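## Task

Pick up the lavender-capped tube from the rack by the window and seat it fully in the rack by the door: third row counting from the front, leftmost well. Rows and wells are counted from that rack's bench front, empty wells included. No tube may reach the floor, and every other tube must stay fully seated in a rack. The glass breaks if a tube is dropped from more than a few centimetres (about one well's depth) or knocked hard. At the end the gripper must have released the tube and moved away, and the tube must stay in place without the robot holding it. The robot must not topple or be left tilted.

## Robot and tools

Robot: a wheeled base with a central column, a tilting head, and two six-joint arms (left, right), each with a two-finger gripper. Folded, it is 0.73 m long, 0.62 m wide and 1.88 m tall, and its front sits 0.40 m ahead of the column. It cannot drive sideways. The hands cannot reach the floor: the lowest is about 0.47 m up, and the reach is about 1 m from the shoulder.

Frames: the base frame has its origin on the floor under the column, with x forward, y left and z up. left_hand and right_hand are reported in this frame, at the point where the fingers meet. The fingertips lie 8 mm beyond that point. The hand's z axis runs along the fingers and its y axis across the opening. base_odometry is relative to where the base stood when the scene began. It is counted from wheel turns, so slipping shows up as false travel. Heading runs from -3.142 to 3.142, with left positive.

execute_actions: the argument "actions" is a list holding exactly one action, or an empty list to just read the state and images. An action may contain "base", "joints" or both, plus an optional "speeds"; its motions begin together.
- base: exactly one key. translate_m is a relative drive straight from where the base is now, in metres, -3 to 3, forward positive. rotate_rad is a relative turn on the spot, in radians, -3.2 to 3.2, counter-clockwise (left) positive.
- joints: absolute targets keyed by joint name. Angles are in radians. head_tilt_rad runs -0.61 to 1.308; 0 is about level and positive tilts down. left_/right_joint1_rad: -2.879 to 2.879. joint2: 0 to 3.141. joint3: 0 to 3.019. joint4: -1.692 to 1.57. joint5: -1.57 to 1.57; positive swings the hand to the robot's right. joint6: -2.094 to 2.094; positive rolls the hand clockwise seen from behind. left_/right_gripper_m is the absolute fingertip gap in metres, 0 to 0.093. Any joint you leave out may keep driving toward its previous target.
- speeds: optional caps for this action only. translate_m takes 0.05 to 0.8 m/s and rotate_rad takes 0.1 to 1 rad/s. The maximum is the default. Speeds do not affect the arms.
- cameras: a list from cam_head_left, cam_head_right, cam_left_wrist, cam_right_wrist, nav_camera, or "all". Null or omitted gives all of them, and [] gives none. An unknown key, an unknown camera name or an out-of-range value rejects the whole call.

wait: {seconds: 0 to 10}. It sends no new command and returns the same readout as an empty action. zoom_image: a camera name and region [x0,y0,x1,y1] in pixels of that camera's latest full image, with (0,0) at the top left and at most 504x504. finished_scene: {scene: current scene number}. It is final, and it reports whether the goal was met.

Arm geometry (approximate): put joint1 at -1.57 for the left arm or 1.57 for the right, with joints 5 and 6 at 0. The arm then moves in a vertical plane pointing forward, 0.23 m to that side of the column. Let a = j2 - 0.35, b = 1.05 + j2 - j3 and c = b - j4; c = 1.57 means the fingers point straight down. The hand is then about 0.12 + 0.39 sin a + 0.38 cos b + 0.25 cos c m ahead and 1.46 + 0.39 cos a - 0.38 sin b - 0.25 sin c m up. For example, j2,j3,j4 = 0.93, 0.78, 0.14 gives about 0.60 m ahead and 1.21 m up. In practice the hand tends to land up to about 5 cm lower and nearer the column than this, so check left_hand/right_hand, which are accurate to a few cm. Tubes are light, so load limits hardly matter here.

Friction and gentle contact: a change under about 0.03 rad (0.08 for joints 2 and 3) may not move the joint, even though it reports "done". To approach gently, step about 0.05 rad per call from your last target. A lowered hand that is raised may first shift a little toward the column.

Gripper: the fingers are 7 cm long. Their outer width is the opening plus 1 cm at the tips and plus 5 cm at the base. The hand body is 10 x 7 cm, and the wrist camera sticks out 11 cm on one side. To grip, command a gap smaller than the tube; "off_target" is then normal. If the reported gap stays at least 0.002 above the target, the hand is holding something. Insert tubes slowly and release only once the tube is fully down, so nothing drops more than a few cm.

Results: base_status and joint_status report "done", "off_target", "contact_stop" (base only, when a wheel stalls), "time_out" or "not_followed". "joint command not followed" plus a cause means a self-collision check withheld arm targets. Back each joint that first triggered it off by at least 0.05 rad the way it came, move the other arm away, or drive off an obstacle. on_its_own lists what the robot did that you did not command; its "held at" values are targets, not positions. After a base contact_stop, back up 0.05 m before turning. If turned_by_wheels and turned_by_imu differ by more than about 4% and 0.05 rad, the base slipped or hit something and the heading is off. base_tilt is in degrees, with forward and right positive. A drop of 0.5 degrees or more in the forward value during a move means the base is leaning back; reverse 0.05 m. Table tops 0.30 to 1.20 m high can pass over the base housing and strike the column. motor_effort lists left_wheel and right_wheel in percent, with peak values in brackets. wheel_motors_off = 1 means the wheels have shut down for 2 s after about 3 s of hard pushing. A blocked arm keeps pressing. To relieve it, send its six reported positions back as targets. Motor temperatures: a MOTOR HOT warning comes at 85 °C. At 100 °C that arm drops whatever it holds, with status "limit_stop_at_motor_heat". Avoid long hard pushes, especially with joint 5 turned far.

Never let the two arms collide or press on each other. Camera calibration (K, distortion, T_world_to_cam in the base frame) accompanies the images; it is approximate, and wrist-camera poses are less certain.

Each tool is called by a JSON object that holds its "op" and its "data".

## Session

{"op": "execute_actions", "data": {"actions": []}}

Scene clock: 0.00 s.
Motor temperatures (°C, as the motors report them): left_arm=[25 25 26 26 27 24] | right_arm=[24 23 25 24 24 26]
base_odometry: x=+0.000 y=+0.000 heading=+0.000 (m, m, rad; odometry frame)
turned_by_wheels: +0.000 (rad since the last result)
turned_by_imu: +0.000 (rad since the last result)
base_tilt: forward=+0.3 right=+0.5 (deg)
base_status: not commanded
joint_positions: head_tilt_rad=+0.880 left_joint1_rad=-1.552 left_joint2_rad=+0.876 left_joint3_rad=+0.440 left_joint4_rad=-0.916 left_joint5_rad=-0.019 left_joint6_rad=+0.062 left_gripper_m=+0.095 right_joint1_rad=+1.582 right_joint2_rad=+0.872 right_joint3_rad=+0.387 right_joint4_rad=-1.007 right_joint5_rad=+0.013 right_joint6_rad=+0.115 right_gripper_m=+0.094
joint_status: not commanded
wheel_motors_off: 0
motor_effort: left_wheel=+2 right_wheel=+4 (%)
left_hand: x=+0.1706 y=+0.2321 z=+1.2418 quat_wxyz=(+0.403, -0.025, -0.915, -0.002) (m; base frame)
right_hand: x=+0.1291 y=-0.2255 z=+1.2682 quat_wxyz=(+0.465, -0.043, -0.884, +0.029) (m; base frame)
pictures: cam_head_left, cam_head_right, cam_left_wrist, cam_right_wrist, nav_camera
Images, in order (width x height): cam_head_left 896x504, cam_head_right 896x504, cam_left_wrist 504x504, cam_right_wrist 504x504, nav_camera 896x504.

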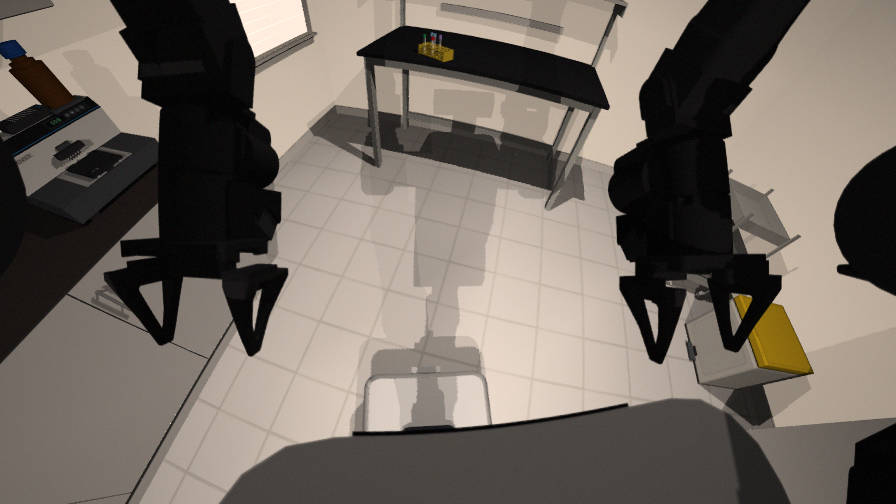

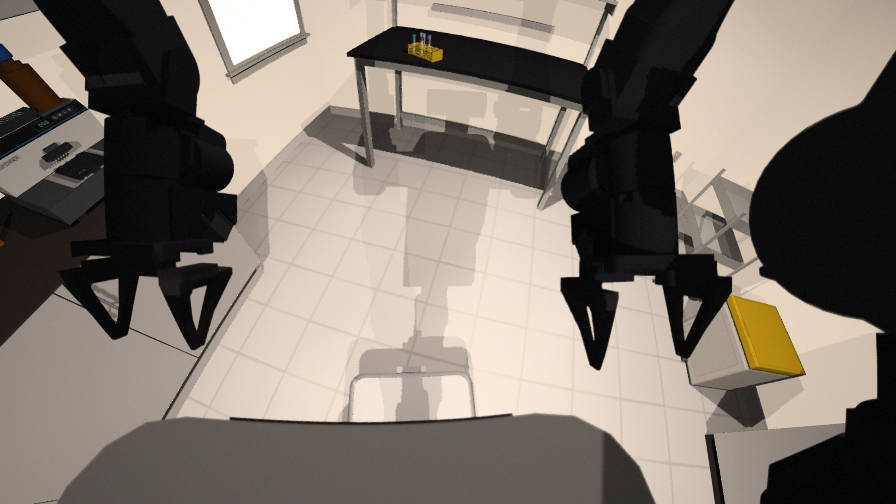

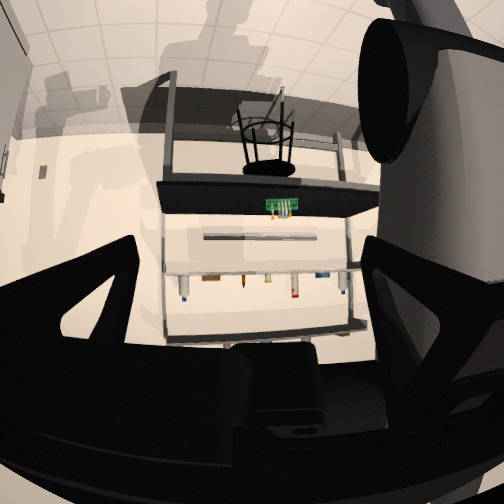

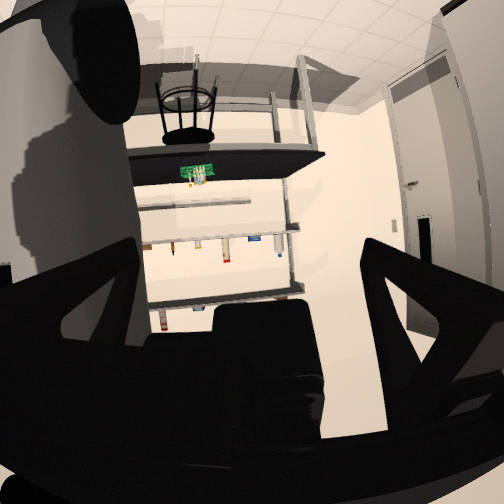

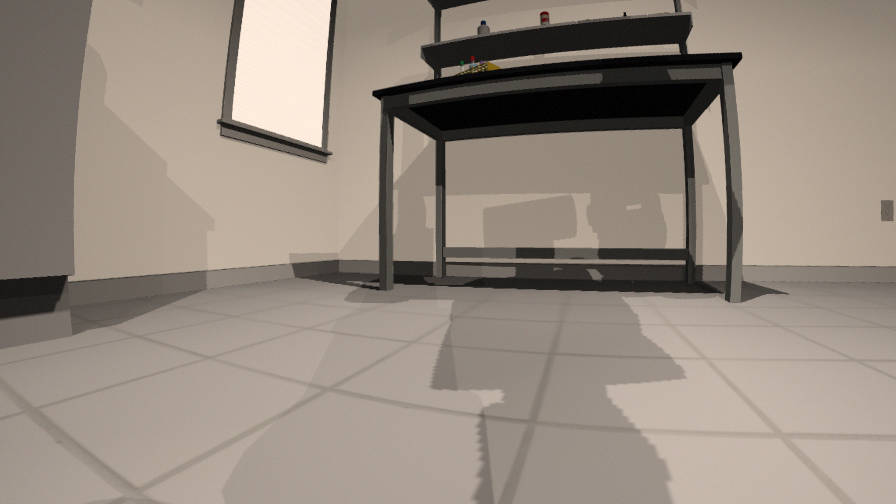

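{"op": "execute_actions", "data": {"actions": [{"base":{"translate_m":0.8},"joints":{"head_tilt_rad":0.6}}], "cameras": ["cam_head_left","cam_head_right","nav_camera"]}}

{"op": "zoom_image", "data": {"camera": "cam_head_left", "region": [340,120,560,280]}}

Scene clock: 10.73 s.
Motor temperatures (°C, as the motors report them): left_arm=[25 25 26 26 27 24] | right_arm=[24 24 25 24 24 26]
base_odometry: x=+0.800 y=+0.000 heading=+0.000 (m, m, rad; odometry frame)
turned_by_wheels: +0.000 (rad since the last result)
turned_by_imu: -0.001 (rad since the last result)
base_tilt: forward=+0.2 right=+0.4 (deg)
base_status: done
joint_positions: head_tilt_rad=+0.617 left_joint1_rad=-1.552 left_joint2_rad=+0.876 left_joint3_rad=+0.441 left_joint4_rad=-0.916 left_joint5_rad=-0.019 left_joint6_rad=+0.062 left_gripper_m=+0.095 right_joint1_rad=+1.582 right_joint2_rad=+0.872 right_joint3_rad=+0.388 right_joint4_rad=-1.007 right_joint5_rad=+0.013 right_joint6_rad=+0.115 right_gripper_m=+0.094
joint_status: all done
wheel_motors_off: 0
motor_effort: left_wheel=+0(45) right_wheel=-3(38) (%)
left_hand: x=+0.1711 y=+0.2321 z=+1.2417 quat_wxyz=(+0.402, -0.025, -0.915, -0.002) (m; base frame)
right_hand: x=+0.1299 y=-0.2255 z=+1.2679 quat_wxyz=(+0.464, -0.043, -0.884, +0.029) (m; base frame)
pictures: cam_head_left, cam_head_right, nav_camera
camera_calibration (this result's frames):
cam_head_left: T_world_to_cam=[[-0.0802255, -0.993243, 0.0838526, -0.0801415], [-0.655051, -0.0108729, -0.755506, 1.19564], [0.751314, -0.115539, -0.649753, 0.895599], [0, 0, 0, 1]] pos_world=[0.103902, 0.0368763, 1.49195]
cam_head_right: T_world_to_cam=[[-0.0850175, -0.993608, 0.0742662, -0.127452], [-0.642178, -0.00234759, -0.766552, 1.2116], [0.761827, -0.112862, -0.637873, 0.882071], [0, 0, 0, 1]] pos_world=[0.0952405, -0.0242404, 1.50087]
Images, in order (width x height): cam_head_left 896x504, cam_head_right 896x504, nav_camera 896x504.

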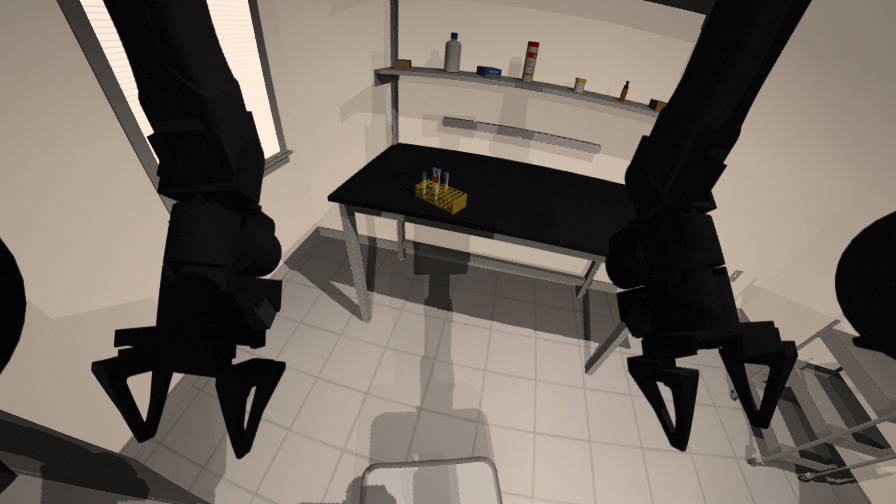

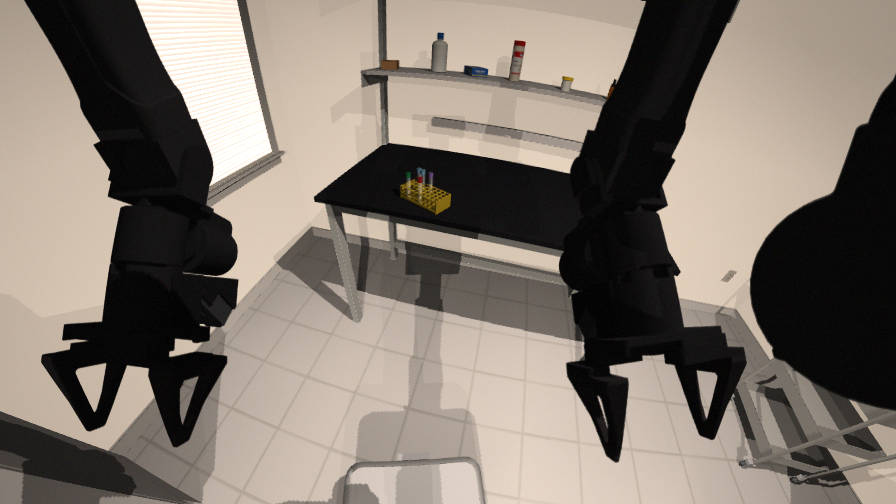

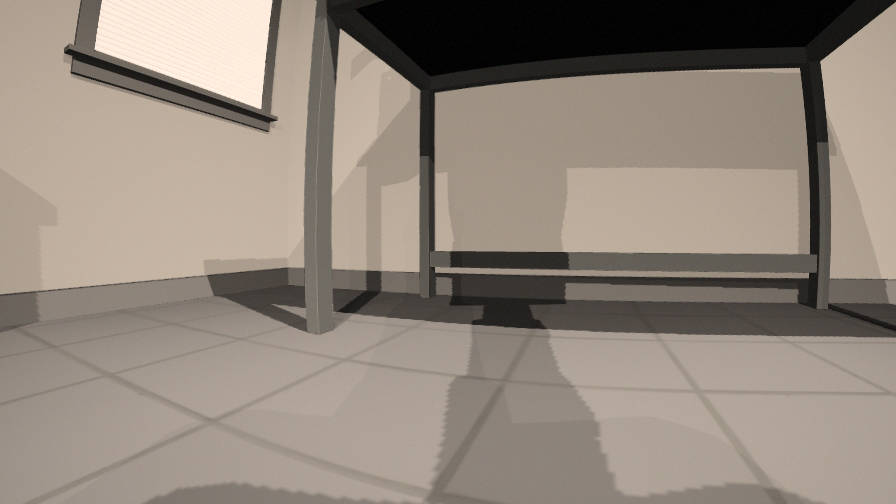

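Region (340, 120, 560, 280) of cam_head_left's 896x504 image, scaled by 2.291, with more detail than that image has; it fills the top 367 rows of this view, and the rest is white.

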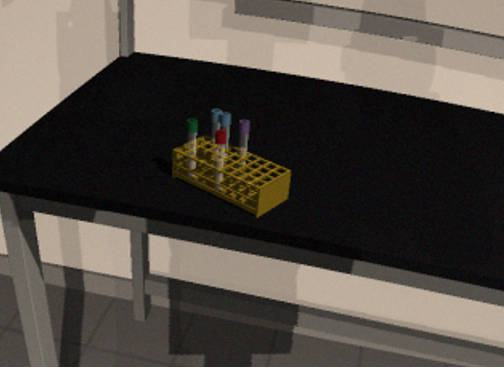

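{"op": "execute_actions", "data": {"actions": [{"base":{"rotate_rad":-0.272},"joints":{"head_tilt_rad":0.9,"left_joint1_rad":-1.57,"left_joint2_rad":1.2,"left_joint3_rad":1.22,"left_joint4_rad":-0.5,"left_joint5_rad":0,"left_joint6_rad":0,"left_gripper_m":0.04}}], "cameras": []}}

{"op": "execute_actions", "data": {"actions": [{"base":{"translate_m":0.52}}], "cameras": ["cam_head_left","cam_head_right","cam_left_wrist"]}}

Scene clock: 24.43 s.
Motor temperatures (°C, as the motors report them): left_arm=[25 26 26 26 27 24] | right_arm=[24 24 25 24 24 26]
base_odometry: x=+0.801 y=+0.000 heading=-0.270 (m, m, rad; odometry frame)
turned_by_wheels: -0.270 (rad since the last result)
turned_by_imu: -0.265 (rad since the last result)
base_tilt: forward=+0.3 right=+0.5 (deg)
base_status: done
joint_positions: head_tilt_rad=+0.901 left_joint1_rad=-1.565 left_joint2_rad=+1.194 left_joint3_rad=+1.215 left_joint4_rad=-0.498 left_joint5_rad=-0.002 left_joint6_rad=+0.012 left_gripper_m=+0.040 right_joint1_rad=+1.582 right_joint2_rad=+0.872 right_joint3_rad=+0.388 right_joint4_rad=-1.007 right_joint5_rad=+0.013 right_joint6_rad=+0.115 right_gripper_m=+0.094
joint_status: all done
wheel_motors_off: 0
motor_effort: left_wheel=-2(42) right_wheel=-1(47) (%)
left_hand: x=+0.6215 y=+0.2283 z=+1.1383 quat_wxyz=(-0.023, -0.004, -1.000, -0.004) (m; base frame)
right_hand: x=+0.1299 y=-0.2255 z=+1.2679 quat_wxyz=(+0.464, -0.043, -0.884, +0.029) (m; base frame)
pictures: none
No camera images: the call's "cameras" was empty. Leave "cameras" out to get every camera's image.

Scene clock: 27.00 s.
Motor temperatures (°C, as the motors report them): left_arm=[25 26 26 26 27 24] | right_arm=[24 24 25 24 24 26]
base_odometry: x=+1.302 y=-0.139 heading=-0.270 (m, m, rad; odometry frame)
turned_by_wheels: +0.000 (rad since the last result)
turned_by_imu: -0.001 (rad since the last result)
base_tilt: forward=+0.3 right=+0.4 (deg)
base_status: done
joint_positions: head_tilt_rad=+0.902 left_joint1_rad=-1.565 left_joint2_rad=+1.195 left_joint3_rad=+1.216 left_joint4_rad=-0.498 left_joint5_rad=-0.002 left_joint6_rad=+0.012 left_gripper_m=+0.040 right_joint1_rad=+1.582 right_joint2_rad=+0.872 right_joint3_rad=+0.388 right_joint4_rad=-1.007 right_joint5_rad=+0.013 right_joint6_rad=+0.115 right_gripper_m=+0.094
joint_status: not commanded
wheel_motors_off: 0
motor_effort: left_wheel=+0(48) right_wheel=+1(53) (%)
left_hand: x=+0.6218 y=+0.2283 z=+1.1382 quat_wxyz=(-0.023, -0.004, -1.000, -0.004) (m; base frame)
right_hand: x=+0.1299 y=-0.2255 z=+1.2679 quat_wxyz=(+0.464, -0.043, -0.884, +0.029) (m; base frame)
pictures: cam_head_left, cam_head_right, cam_left_wrist
camera_calibration (this result's frames):
cam_head_left: T_world_to_cam=[[-0.0534145, -0.993243, 0.103026, -0.111009], [-0.841039, -0.0108729, -0.540866, 0.874396], [0.538332, -0.115539, -0.834775, 1.19118], [0, 0, 0, 1]] pos_world=[0.0882198, 0.0368763, 1.47874]
cam_head_right: T_world_to_cam=[[-0.0607084, -0.993608, 0.0951731, -0.160864], [-0.83179, -0.00234759, -0.555085, 0.89542], [0.551761, -0.112862, -0.826331, 1.1828], [0, 0, 0, 1]] pos_world=[0.0824139, -0.0242404, 1.48973]
cam_left_wrist: T_world_to_cam=[[-0.000742217, -0.999862, -0.0165902, 0.245809], [-0.832366, -0.00857702, 0.55416, -0.106902], [-0.554226, 0.0142204, -0.832245, 1.41214], [0, 0, 0, 1]] pos_world=[0.693844, 0.224777, 1.23856]
Images, in order (width x height): cam_head_left 896x504, cam_head_right 896x504, cam_left_wrist 504x504.

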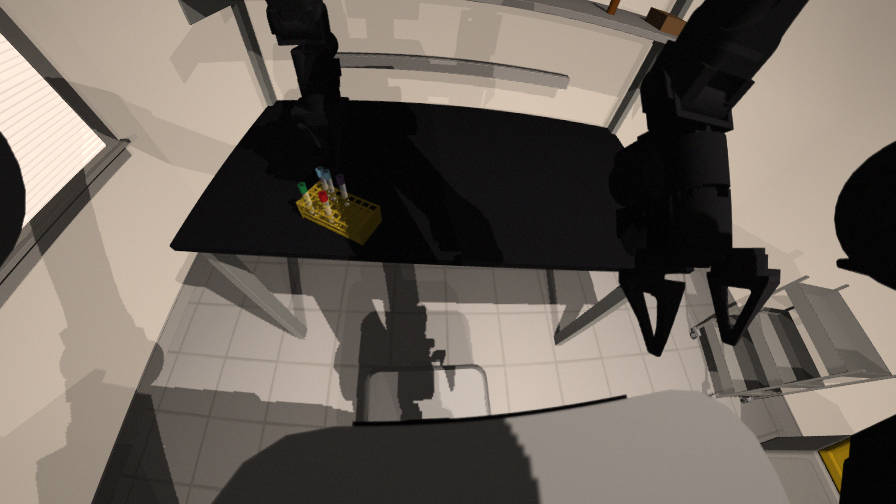

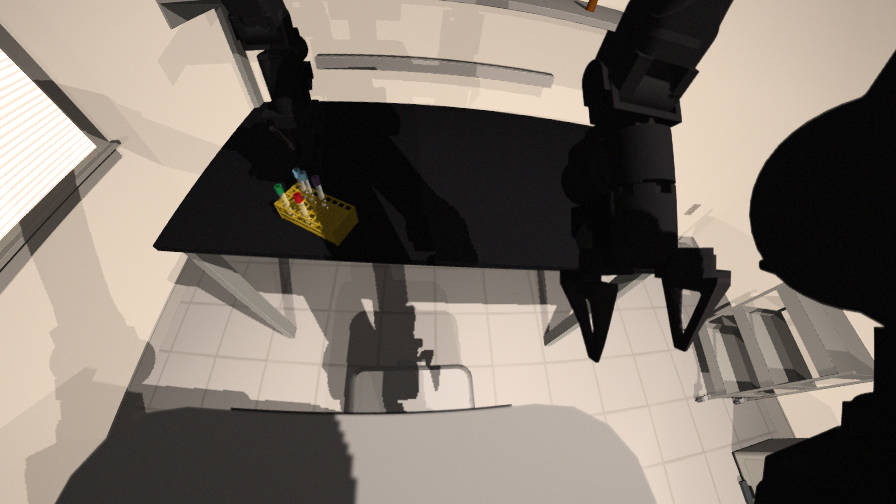

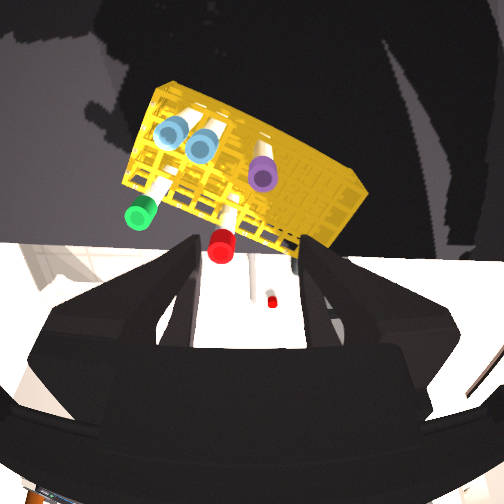

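{"op": "execute_actions", "data": {"actions": [{"base":{"rotate_rad":-0.015},"joints":{"left_joint2_rad":1.45,"left_joint3_rad":1.30,"left_joint4_rad":-0.37,"left_gripper_m":0.036}}], "cameras": ["cam_head_left","cam_left_wrist"]}}

Scene clock: 36.10 s.
Motor temperatures (°C, as the motors report them): left_arm=[25 27 26 26 27 24] | right_arm=[24 24 25 24 24 26]
base_odometry: x=+1.302 y=-0.139 heading=-0.283 (m, m, rad; odometry frame)
turned_by_wheels: -0.013 (rad since the last result)
turned_by_imu: -0.012 (rad since the last result)
base_tilt: forward=+0.3 right=+0.5 (deg)
base_status: done
joint_positions: head_tilt_rad=+0.902 left_joint1_rad=-1.566 left_joint2_rad=+1.463 left_joint3_rad=+1.295 left_joint4_rad=-0.367 left_joint5_rad=-0.001 left_joint6_rad=+0.012 left_gripper_m=+0.036 right_joint1_rad=+1.582 right_joint2_rad=+0.872 right_joint3_rad=+0.388 right_joint4_rad=-1.007 right_joint5_rad=+0.013 right_joint6_rad=+0.115 right_gripper_m=+0.094
joint_status: all done
wheel_motors_off: 0
motor_effort: left_wheel=+4(39) right_wheel=-3(39) (%)
left_hand: x=+0.5998 y=+0.2276 z=+1.0211 quat_wxyz=(+0.006, -0.005, -1.000, -0.003) (m; base frame)
right_hand: x=+0.1299 y=-0.2255 z=+1.2679 quat_wxyz=(+0.464, -0.043, -0.884, +0.029) (m; base frame)
pictures: cam_head_left, cam_left_wrist
camera_calibration (this result's frames):
cam_head_left: T_world_to_cam=[[-0.0534145, -0.993243, 0.103026, -0.111009], [-0.841039, -0.0108729, -0.540866, 0.874396], [0.538332, -0.115539, -0.834775, 1.19118], [0, 0, 0, 1]] pos_world=[0.0882198, 0.0368763, 1.47874]
cam_left_wrist: T_world_to_cam=[[-0.0023308, -0.999895, -0.0143133, 0.241772], [-0.798859, -0.00674793, 0.601481, -0.129152], [-0.601514, 0.0128363, -0.798759, 1.2969], [0, 0, 0, 1]] pos_world=[0.677496, 0.224228, 1.11706]
Images, in order (width x height): cam_head_left 896x504, cam_left_wrist 504x504.

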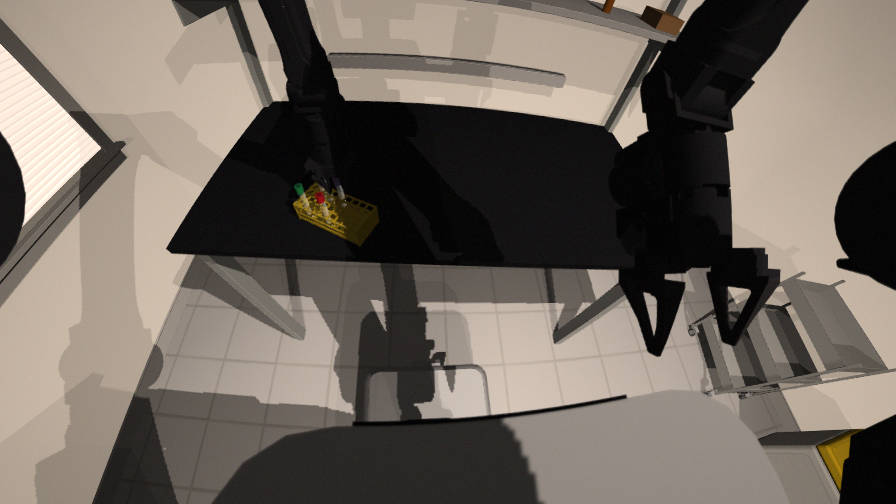

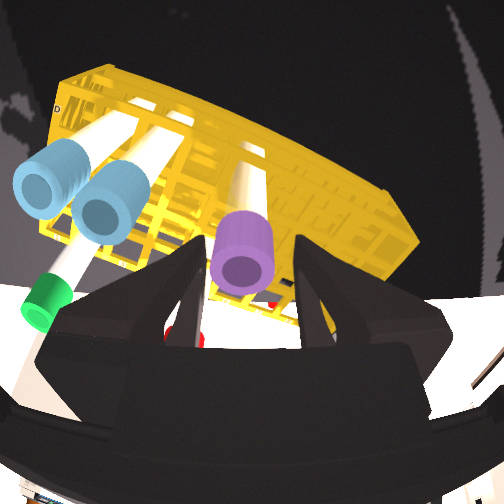

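{"op": "zoom_image", "data": {"camera": "cam_head_left", "region": [280,150,400,250]}}

{"op": "execute_actions", "data": {"actions": [{"joints":{"left_gripper_m":0.024}}], "cameras": ["cam_left_wrist"]}}

Region (280, 150, 400, 250) of cam_head_left's 896x504 image, scaled by 4.200, with more detail than that image has.

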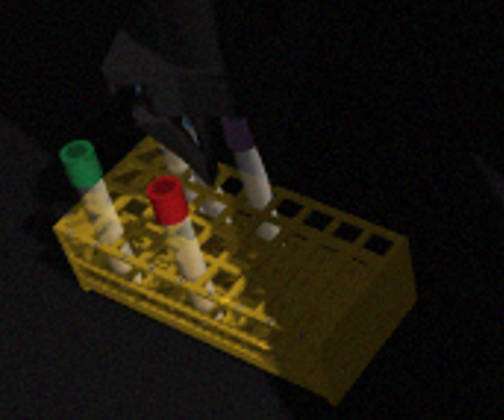

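Scene clock: 43.70 s.
Motor temperatures (°C, as the motors report them): left_arm=[25 28 26 26 27 24] | right_arm=[24 24 25 24 24 26]
base_odometry: x=+1.302 y=-0.139 heading=-0.283 (m, m, rad; odometry frame)
turned_by_wheels: +0.000 (rad since the last result)
turned_by_imu: +0.000 (rad since the last result)
base_tilt: forward=+0.2 right=+0.5 (deg)
base_status: not commanded
joint_positions: head_tilt_rad=+0.902 left_joint1_rad=-1.566 left_joint2_rad=+1.463 left_joint3_rad=+1.295 left_joint4_rad=-0.367 left_joint5_rad=-0.001 left_joint6_rad=+0.012 left_gripper_m=+0.024 right_joint1_rad=+1.582 right_joint2_rad=+0.872 right_joint3_rad=+0.388 right_joint4_rad=-1.007 right_joint5_rad=+0.013 right_joint6_rad=+0.115 right_gripper_m=+0.094
joint_status: all done
wheel_motors_off: 0
motor_effort: left_wheel=+2(4) right_wheel=-2(0) (%)
left_hand: x=+0.5998 y=+0.2276 z=+1.0211 quat_wxyz=(+0.006, -0.005, -1.000, -0.003) (m; base frame)
right_hand: x=+0.1299 y=-0.2255 z=+1.2679 quat_wxyz=(+0.464, -0.043, -0.884, +0.029) (m; base frame)
pictures: cam_left_wrist
camera_calibration (this result's frames):
cam_left_wrist: T_world_to_cam=[[-0.0023308, -0.999895, -0.0143133, 0.241772], [-0.798859, -0.00674793, 0.601481, -0.129152], [-0.601514, 0.0128363, -0.798759, 1.2969], [0, 0, 0, 1]] pos_world=[0.677496, 0.224228, 1.11706]
Images, in order (width x height): cam_left_wrist 504x504.

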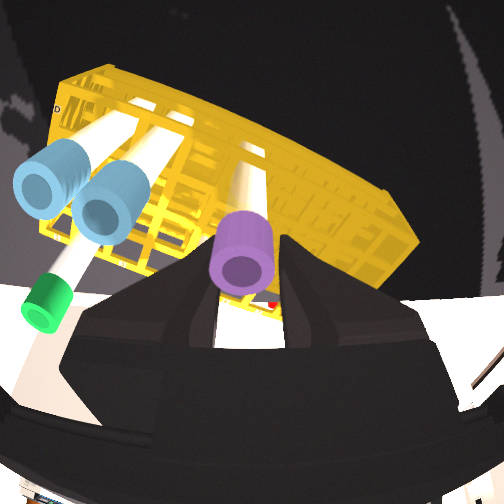

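The cap is in front of the fingers.

{"op": "execute_actions", "data": {"actions": [{"joints":{"left_gripper_m":0.034}}], "cameras": []}}

{"op": "execute_actions", "data": {"actions": [{"base":{"translate_m":0.016},"speeds":{"translate_m":0.05}}], "cameras": ["cam_left_wrist","cam_head_left"]}}

{"op": "zoom_image", "data": {"camera": "cam_head_left", "region": [280,150,400,250]}}

Scene clock: 47.23 s.
Motor temperatures (°C, as the motors report them): left_arm=[25 28 26 26 27 24] | right_arm=[24 24 25 24 24 26]
base_odometry: x=+1.302 y=-0.139 heading=-0.283 (m, m, rad; odometry frame)
turned_by_wheels: +0.000 (rad since the last result)
turned_by_imu: +0.000 (rad since the last result)
base_tilt: forward=+0.2 right=+0.5 (deg)
base_status: not commanded
joint_positions: head_tilt_rad=+0.902 left_joint1_rad=-1.566 left_joint2_rad=+1.463 left_joint3_rad=+1.295 left_joint4_rad=-0.367 left_joint5_rad=-0.001 left_joint6_rad=+0.012 left_gripper_m=+0.034 right_joint1_rad=+1.582 right_joint2_rad=+0.872 right_joint3_rad=+0.388 right_joint4_rad=-1.007 right_joint5_rad=+0.013 right_joint6_rad=+0.115 right_gripper_m=+0.094
joint_status: all done
wheel_motors_off: 0
motor_effort: left_wheel=+0(2) right_wheel=+1(0) (%)
left_hand: x=+0.5998 y=+0.2276 z=+1.0211 quat_wxyz=(+0.006, -0.005, -1.000, -0.003) (m; base frame)
right_hand: x=+0.1299 y=-0.2255 z=+1.2679 quat_wxyz=(+0.464, -0.043, -0.884, +0.029) (m; base frame)
pictures: none
No camera images: the call's "cameras" was empty. Leave "cameras" out to get every camera's image.

Scene clock: 48.33 s.
Motor temperatures (°C, as the motors report them): left_arm=[25 28 26 26 27 24] | right_arm=[24 24 25 24 24 26]
base_odometry: x=+1.317 y=-0.144 heading=-0.284 (m, m, rad; odometry frame)
turned_by_wheels: -0.001 (rad since the last result)
turned_by_imu: -0.001 (rad since the last result)
base_tilt: forward=+0.1 right=+0.6 (deg)
base_status: done
joint_positions: head_tilt_rad=+0.902 left_joint1_rad=-1.567 left_joint2_rad=+1.460 left_joint3_rad=+1.295 left_joint4_rad=-0.368 left_joint5_rad=-0.001 left_joint6_rad=+0.012 left_gripper_m=+0.034 right_joint1_rad=+1.582 right_joint2_rad=+0.872 right_joint3_rad=+0.385 right_joint4_rad=-1.007 right_joint5_rad=+0.013 right_joint6_rad=+0.115 right_gripper_m=+0.094
joint_status: not commanded
wheel_motors_off: 0
motor_effort: left_wheel=+0(37) right_wheel=-2(34) (%)
left_hand: x=+0.6008 y=+0.2273 z=+1.0223 quat_wxyz=(+0.005, -0.005, -1.000, -0.002) (m; base frame)
right_hand: x=+0.1283 y=-0.2255 z=+1.2685 quat_wxyz=(+0.465, -0.043, -0.884, +0.029) (m; base frame)
pictures: cam_head_left, cam_left_wrist
camera_calibration (this result's frames):
cam_head_left: T_world_to_cam=[[-0.0533983, -0.993243, 0.103034, -0.111022], [-0.841123, -0.0108729, -0.540734, 0.874197], [0.538201, -0.115539, -0.83486, 1.19132], [0, 0, 0, 1]] pos_world=[0.0882102, 0.0368763, 1.47873]
cam_left_wrist: T_world_to_cam=[[-0.00249743, -0.999899, -0.0139933, 0.241322], [-0.800235, -0.00639326, 0.599653, -0.126451], [-0.599682, 0.0126955, -0.800138, 1.29891], [0, 0, 0, 1]] pos_world=[0.678343, 0.223999, 1.11851]
Images, in order (width x height): cam_head_left 896x504, cam_left_wrist 504x504.

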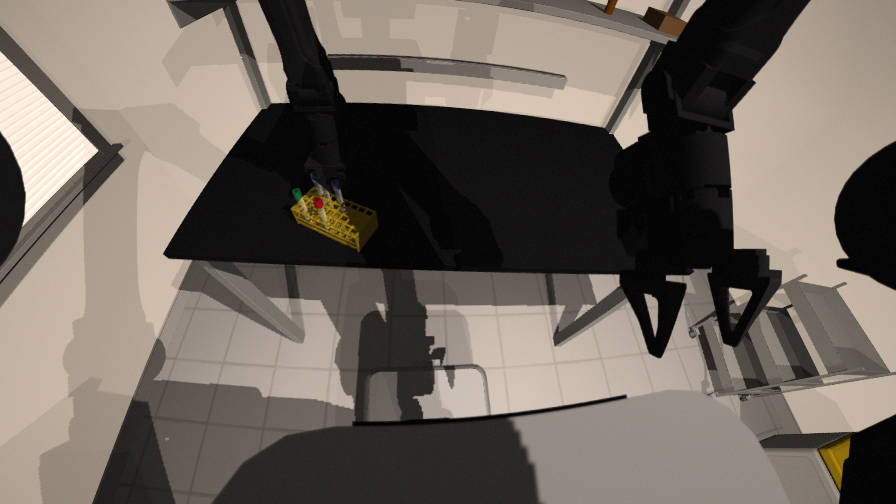

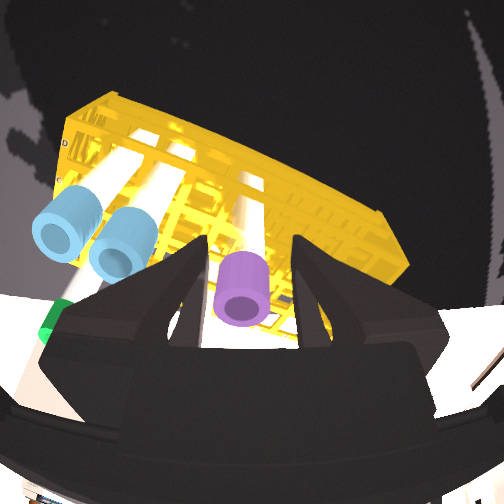

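Region (280, 150, 400, 250) of cam_head_left's 896x504 image, scaled by 4.200, with more detail than that image has.

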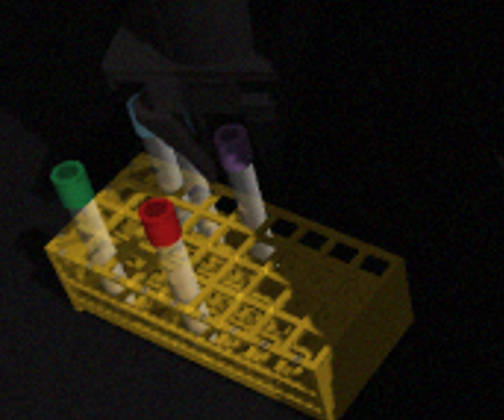

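{"op": "execute_actions", "data": {"actions": [{"base":{"translate_m":-0.005},"speeds":{"translate_m":0.05}}], "cameras": []}}

{"op": "execute_actions", "data": {"actions": [{"joints":{"left_gripper_m":0.008}}], "cameras": ["cam_left_wrist"]}}

Scene clock: 56.57 s.
Motor temperatures (°C, as the motors report them): left_arm=[25 29 26 26 27 24] | right_arm=[24 24 25 24 24 26]
base_odometry: x=+1.312 y=-0.142 heading=-0.283 (m, m, rad; odometry frame)
turned_by_wheels: +0.001 (rad since the last result)
turned_by_imu: +0.001 (rad since the last result)
base_tilt: forward=+0.2 right=+0.5 (deg)
base_status: done
joint_positions: head_tilt_rad=+0.902 left_joint1_rad=-1.567 left_joint2_rad=+1.457 left_joint3_rad=+1.294 left_joint4_rad=-0.368 left_joint5_rad=-0.001 left_joint6_rad=+0.012 left_gripper_m=+0.034 right_joint1_rad=+1.582 right_joint2_rad=+0.871 right_joint3_rad=+0.385 right_joint4_rad=-1.007 right_joint5_rad=+0.013 right_joint6_rad=+0.115 right_gripper_m=+0.094
joint_status: not commanded
wheel_motors_off: 0
motor_effort: left_wheel=+2(46) right_wheel=+1(28) (%)
left_hand: x=+0.6013 y=+0.2273 z=+1.0235 quat_wxyz=(+0.004, -0.005, -1.000, -0.002) (m; base frame)
right_hand: x=+0.1282 y=-0.2255 z=+1.2686 quat_wxyz=(+0.465, -0.043, -0.884, +0.029) (m; base frame)
pictures: none
No camera images: the call's "cameras" was empty. Leave "cameras" out to get every camera's image.

Scene clock: 57.07 s.
Motor temperatures (°C, as the motors report them): left_arm=[25 29 26 26 27 24] | right_arm=[24 24 25 24 24 26]
base_odometry: x=+1.312 y=-0.142 heading=-0.283 (m, m, rad; odometry frame)
turned_by_wheels: +0.000 (rad since the last result)
turned_by_imu: +0.000 (rad since the last result)
base_tilt: forward=+0.2 right=+0.4 (deg)
base_status: not commanded
joint_positions: head_tilt_rad=+0.902 left_joint1_rad=-1.567 left_joint2_rad=+1.457 left_joint3_rad=+1.294 left_joint4_rad=-0.368 left_joint5_rad=-0.001 left_joint6_rad=+0.012 left_gripper_m=+0.017 right_joint1_rad=+1.582 right_joint2_rad=+0.871 right_joint3_rad=+0.385 right_joint4_rad=-1.007 right_joint5_rad=+0.013 right_joint6_rad=+0.115 right_gripper_m=+0.094
joint_status: left_gripper_m off_target (ended at +0.017, target +0.008)
wheel_motors_off: 0
motor_effort: left_wheel=+1(0) right_wheel=+0(1) (%)
left_hand: x=+0.6013 y=+0.2273 z=+1.0235 quat_wxyz=(+0.004, -0.005, -1.000, -0.002) (m; base frame)
right_hand: x=+0.1282 y=-0.2255 z=+1.2686 quat_wxyz=(+0.465, -0.043, -0.884, +0.029) (m; base frame)
pictures: cam_left_wrist
camera_calibration (this result's frames):
cam_left_wrist: T_world_to_cam=[[-0.00248537, -0.999899, -0.0139985, 0.241335], [-0.80092, -0.00639146, 0.598737, -0.125399], [-0.598766, 0.0126997, -0.800823, 1.3003], [0, 0, 0, 1]] pos_world=[0.678742, 0.223995, 1.11977]
Images, in order (width x height): cam_left_wrist 504x504.

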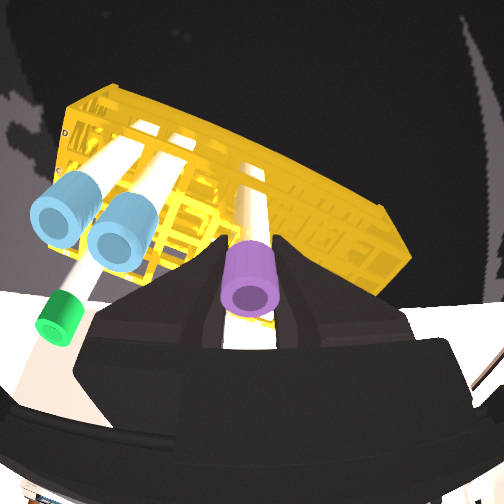

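{"op": "execute_actions", "data": {"actions": [{"joints":{"left_joint2_rad":1.385,"left_joint3_rad":1.268,"left_joint4_rad":-0.403}}], "cameras": []}}

{"op": "execute_actions", "data": {"actions": [{"joints":{"left_joint2_rad":1.31,"left_joint3_rad":1.235,"left_joint4_rad":-0.445}}], "cameras": ["cam_left_wrist"]}}

{"op": "execute_actions", "data": {"actions": [{"joints":{"left_joint2_rad":1.237,"left_joint3_rad":1.21,"left_joint4_rad":-0.49}}], "cameras": ["cam_left_wrist"]}}

Scene clock: 62.70 s.
Motor temperatures (°C, as the motors report them): left_arm=[25 29 26 26 27 24] | right_arm=[24 24 25 24 24 26]
base_odometry: x=+1.312 y=-0.142 heading=-0.283 (m, m, rad; odometry frame)
turned_by_wheels: +0.000 (rad since the last result)
turned_by_imu: +0.000 (rad since the last result)
base_tilt: forward=+0.3 right=+0.5 (deg)
base_status: not commanded
joint_positions: head_tilt_rad=+0.902 left_joint1_rad=-1.567 left_joint2_rad=+1.391 left_joint3_rad=+1.269 left_joint4_rad=-0.399 left_joint5_rad=-0.001 left_joint6_rad=+0.012 left_gripper_m=+0.017 right_joint1_rad=+1.582 right_joint2_rad=+0.871 right_joint3_rad=+0.385 right_joint4_rad=-1.007 right_joint5_rad=+0.013 right_joint6_rad=+0.115 right_gripper_m=+0.094
joint_status: all done
wheel_motors_off: 0
motor_effort: left_wheel=+1(3) right_wheel=+2(0) (%)
left_hand: x=+0.6064 y=+0.2272 z=+1.0519 quat_wxyz=(-0.001, -0.005, -1.000, -0.002) (m; base frame)
right_hand: x=+0.1282 y=-0.2255 z=+1.2686 quat_wxyz=(+0.465, -0.043, -0.884, +0.029) (m; base frame)
pictures: none
No camera images: the call's "cameras" was empty. Leave "cameras" out to get every camera's image.

Scene clock: 63.43 s.
Motor temperatures (°C, as the motors report them): left_arm=[25 29 26 26 27 24] | right_arm=[24 24 25 24 24 26]
base_odometry: x=+1.312 y=-0.142 heading=-0.283 (m, m, rad; odometry frame)
turned_by_wheels: +0.000 (rad since the last result)
turned_by_imu: +0.000 (rad since the last result)
base_tilt: forward=+0.1 right=+0.5 (deg)
base_status: not commanded
joint_positions: head_tilt_rad=+0.902 left_joint1_rad=-1.567 left_joint2_rad=+1.311 left_joint3_rad=+1.236 left_joint4_rad=-0.443 left_joint5_rad=-0.001 left_joint6_rad=+0.012 left_gripper_m=+0.017 right_joint1_rad=+1.582 right_joint2_rad=+0.871 right_joint3_rad=+0.385 right_joint4_rad=-1.007 right_joint5_rad=+0.013 right_joint6_rad=+0.115 right_gripper_m=+0.094
joint_status: all done
wheel_motors_off: 0
motor_effort: left_wheel=+1(1) right_wheel=+0(4) (%)
left_hand: x=+0.6070 y=+0.2271 z=+1.0851 quat_wxyz=(-0.003, -0.005, -1.000, -0.002) (m; base frame)
right_hand: x=+0.1282 y=-0.2255 z=+1.2686 quat_wxyz=(+0.465, -0.043, -0.884, +0.029) (m; base frame)
pictures: cam_left_wrist
camera_calibration (this result's frames):
cam_left_wrist: T_world_to_cam=[[-0.00234232, -0.999904, -0.0136776, 0.241509], [-0.809068, -0.0061436, 0.587683, -0.140828], [-0.587711, 0.0124427, -0.808975, 1.3552], [0, 0, 0, 1]] pos_world=[0.68309, 0.223759, 1.18239]
Images, in order (width x height): cam_left_wrist 504x504.

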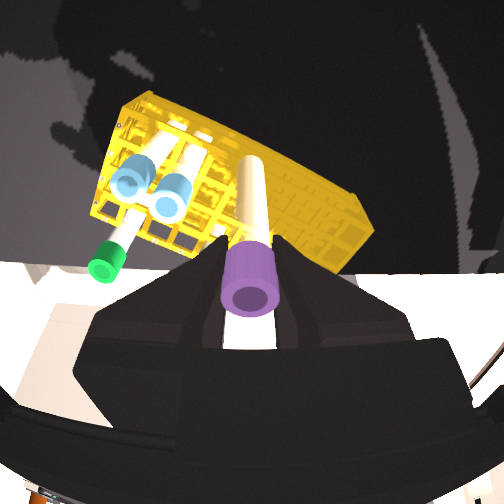

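Scene clock: 64.23 s.
Motor temperatures (°C, as the motors report them): left_arm=[25 29 26 26 27 24] | right_arm=[24 24 25 24 24 26]
base_odometry: x=+1.312 y=-0.142 heading=-0.283 (m, m, rad; odometry frame)
turned_by_wheels: +0.000 (rad since the last result)
turned_by_imu: +0.000 (rad since the last result)
base_tilt: forward=+0.2 right=+0.5 (deg)
base_status: not commanded
joint_positions: head_tilt_rad=+0.902 left_joint1_rad=-1.567 left_joint2_rad=+1.239 left_joint3_rad=+1.210 left_joint4_rad=-0.487 left_joint5_rad=-0.001 left_joint6_rad=+0.012 left_gripper_m=+0.017 right_joint1_rad=+1.582 right_joint2_rad=+0.871 right_joint3_rad=+0.385 right_joint4_rad=-1.007 right_joint5_rad=+0.013 right_joint6_rad=+0.115 right_gripper_m=+0.094
joint_status: all done
wheel_motors_off: 0
motor_effort: left_wheel=+0(2) right_wheel=-1(0) (%)
left_hand: x=+0.6068 y=+0.2270 z=+1.1156 quat_wxyz=(-0.004, -0.005, -1.000, -0.002) (m; base frame)
right_hand: x=+0.1282 y=-0.2255 z=+1.2686 quat_wxyz=(+0.465, -0.043, -0.884, +0.029) (m; base frame)
pictures: cam_left_wrist
camera_calibration (this result's frames):
cam_left_wrist: T_world_to_cam=[[-0.00231893, -0.999904, -0.0136875, 0.241817], [-0.810411, -0.00613986, 0.58583, -0.155986], [-0.585858, 0.012451, -0.810318, 1.38014], [0, 0, 0, 1]] pos_world=[0.682711, 0.223652, 1.21304]
Images, in order (width x height): cam_left_wrist 504x504.

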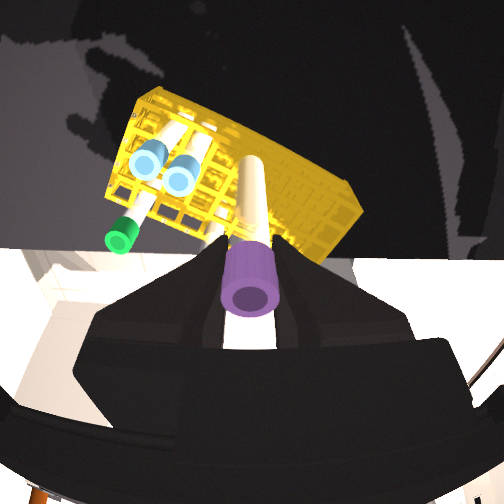

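{"op": "execute_actions", "data": {"actions": [{"joints":{"left_joint2_rad":1.1,"left_joint3_rad":1.18,"left_joint4_rad":-0.6}}], "cameras": []}}

{"op": "execute_actions", "data": {"actions": [{"base":{"translate_m":-0.7},"joints":{"head_tilt_rad":0.6}}], "cameras": []}}

{"op": "execute_actions", "data": {"actions": [{"base":{"rotate_rad":-3.0}}], "cameras": ["cam_head_left","nav_camera"]}}

Scene clock: 71.27 s.
Motor temperatures (°C, as the motors report them): left_arm=[25 29 27 26 27 24] | right_arm=[24 24 25 24 24 26]
base_odometry: x=+1.312 y=-0.142 heading=-0.283 (m, m, rad; odometry frame)
turned_by_wheels: +0.000 (rad since the last result)
turned_by_imu: +0.000 (rad since the last result)
base_tilt: forward=+0.1 right=+0.5 (deg)
base_status: not commanded
joint_positions: head_tilt_rad=+0.902 left_joint1_rad=-1.567 left_joint2_rad=+1.087 left_joint3_rad=+1.177 left_joint4_rad=-0.596 left_joint5_rad=-0.001 left_joint6_rad=+0.012 left_gripper_m=+0.017 right_joint1_rad=+1.582 right_joint2_rad=+0.871 right_joint3_rad=+0.385 right_joint4_rad=-1.007 right_joint5_rad=+0.013 right_joint6_rad=+0.115 right_gripper_m=+0.094
joint_status: all done
wheel_motors_off: 0
motor_effort: left_wheel=+1(0) right_wheel=+0(0) (%)
left_hand: x=+0.6080 y=+0.2267 z=+1.1821 quat_wxyz=(-0.009, -0.005, -1.000, -0.002) (m; base frame)
right_hand: x=+0.1282 y=-0.2255 z=+1.2686 quat_wxyz=(+0.465, -0.043, -0.884, +0.029) (m; base frame)
pictures: none
No camera images: the call's "cameras" was empty. Leave "cameras" out to get every camera's image.

Scene clock: 74.03 s.
Motor temperatures (°C, as the motors report them): left_arm=[25 29 27 26 27 24] | right_arm=[24 24 25 24 24 26]
base_odometry: x=+0.640 y=+0.054 heading=-0.284 (m, m, rad; odometry frame)
turned_by_wheels: -0.001 (rad since the last result)
turned_by_imu: +0.000 (rad since the last result)
base_tilt: forward=+0.2 right=+0.6 (deg)
base_status: done
joint_positions: head_tilt_rad=+0.617 left_joint1_rad=-1.567 left_joint2_rad=+1.089 left_joint3_rad=+1.177 left_joint4_rad=-0.597 left_joint5_rad=-0.001 left_joint6_rad=+0.012 left_gripper_m=+0.017 right_joint1_rad=+1.582 right_joint2_rad=+0.871 right_joint3_rad=+0.382 right_joint4_rad=-1.007 right_joint5_rad=+0.013 right_joint6_rad=+0.115 right_gripper_m=+0.094
joint_status: all done
wheel_motors_off: 0
motor_effort: left_wheel=+1(52) right_wheel=-2(62) (%)
left_hand: x=+0.6073 y=+0.2267 z=+1.1813 quat_wxyz=(-0.007, -0.005, -1.000, -0.002) (m; base frame)
right_hand: x=+0.1270 y=-0.2255 z=+1.2690 quat_wxyz=(+0.466, -0.043, -0.883, +0.029) (m; base frame)
pictures: none
No camera images: the call's "cameras" was empty. Leave "cameras" out to get every camera's image.

Scene clock: 78.63 s.
Motor temperatures (°C, as the motors report them): left_arm=[25 29 27 26 27 24] | right_arm=[24 24 25 24 24 26]
base_odometry: x=+0.640 y=+0.054 heading=+3.000 (m, m, rad; odometry frame)
turned_by_wheels: -2.999 (rad since the last result)
turned_by_imu: -2.979 (rad since the last result)
base_tilt: forward=+0.1 right=+0.5 (deg)
base_status: done
joint_positions: head_tilt_rad=+0.617 left_joint1_rad=-1.567 left_joint2_rad=+1.089 left_joint3_rad=+1.177 left_joint4_rad=-0.597 left_joint5_rad=-0.001 left_joint6_rad=+0.012 left_gripper_m=+0.017 right_joint1_rad=+1.582 right_joint2_rad=+0.871 right_joint3_rad=+0.382 right_joint4_rad=-1.007 right_joint5_rad=+0.013 right_joint6_rad=+0.115 right_gripper_m=+0.094
joint_status: not commanded
wheel_motors_off: 0
motor_effort: left_wheel=+5(53) right_wheel=-7(44) (%)
left_hand: x=+0.6073 y=+0.2267 z=+1.1813 quat_wxyz=(-0.007, -0.005, -1.000, -0.002) (m; base frame)
right_hand: x=+0.1270 y=-0.2255 z=+1.2690 quat_wxyz=(+0.466, -0.043, -0.883, +0.029) (m; base frame)
pictures: cam_head_left, nav_camera
camera_calibration (this result's frames):
cam_head_left: T_world_to_cam=[[-0.0802081, -0.993243, 0.0838693, -0.0801681], [-0.655208, -0.0108729, -0.75537, 1.19544], [0.751179, -0.115539, -0.649909, 0.895847], [0, 0, 0, 1]] pos_world=[0.103892, 0.0368763, 1.49194]
Images, in order (width x height): cam_head_left 896x504, nav_camera 896x504.

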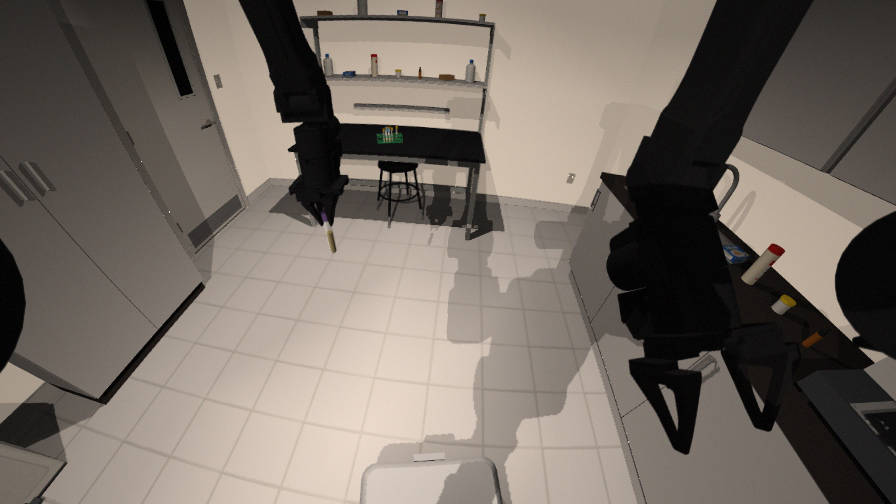

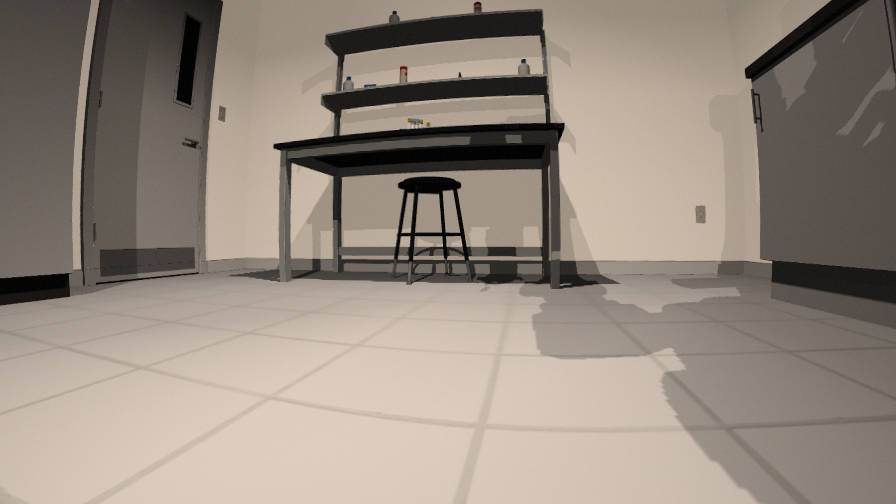

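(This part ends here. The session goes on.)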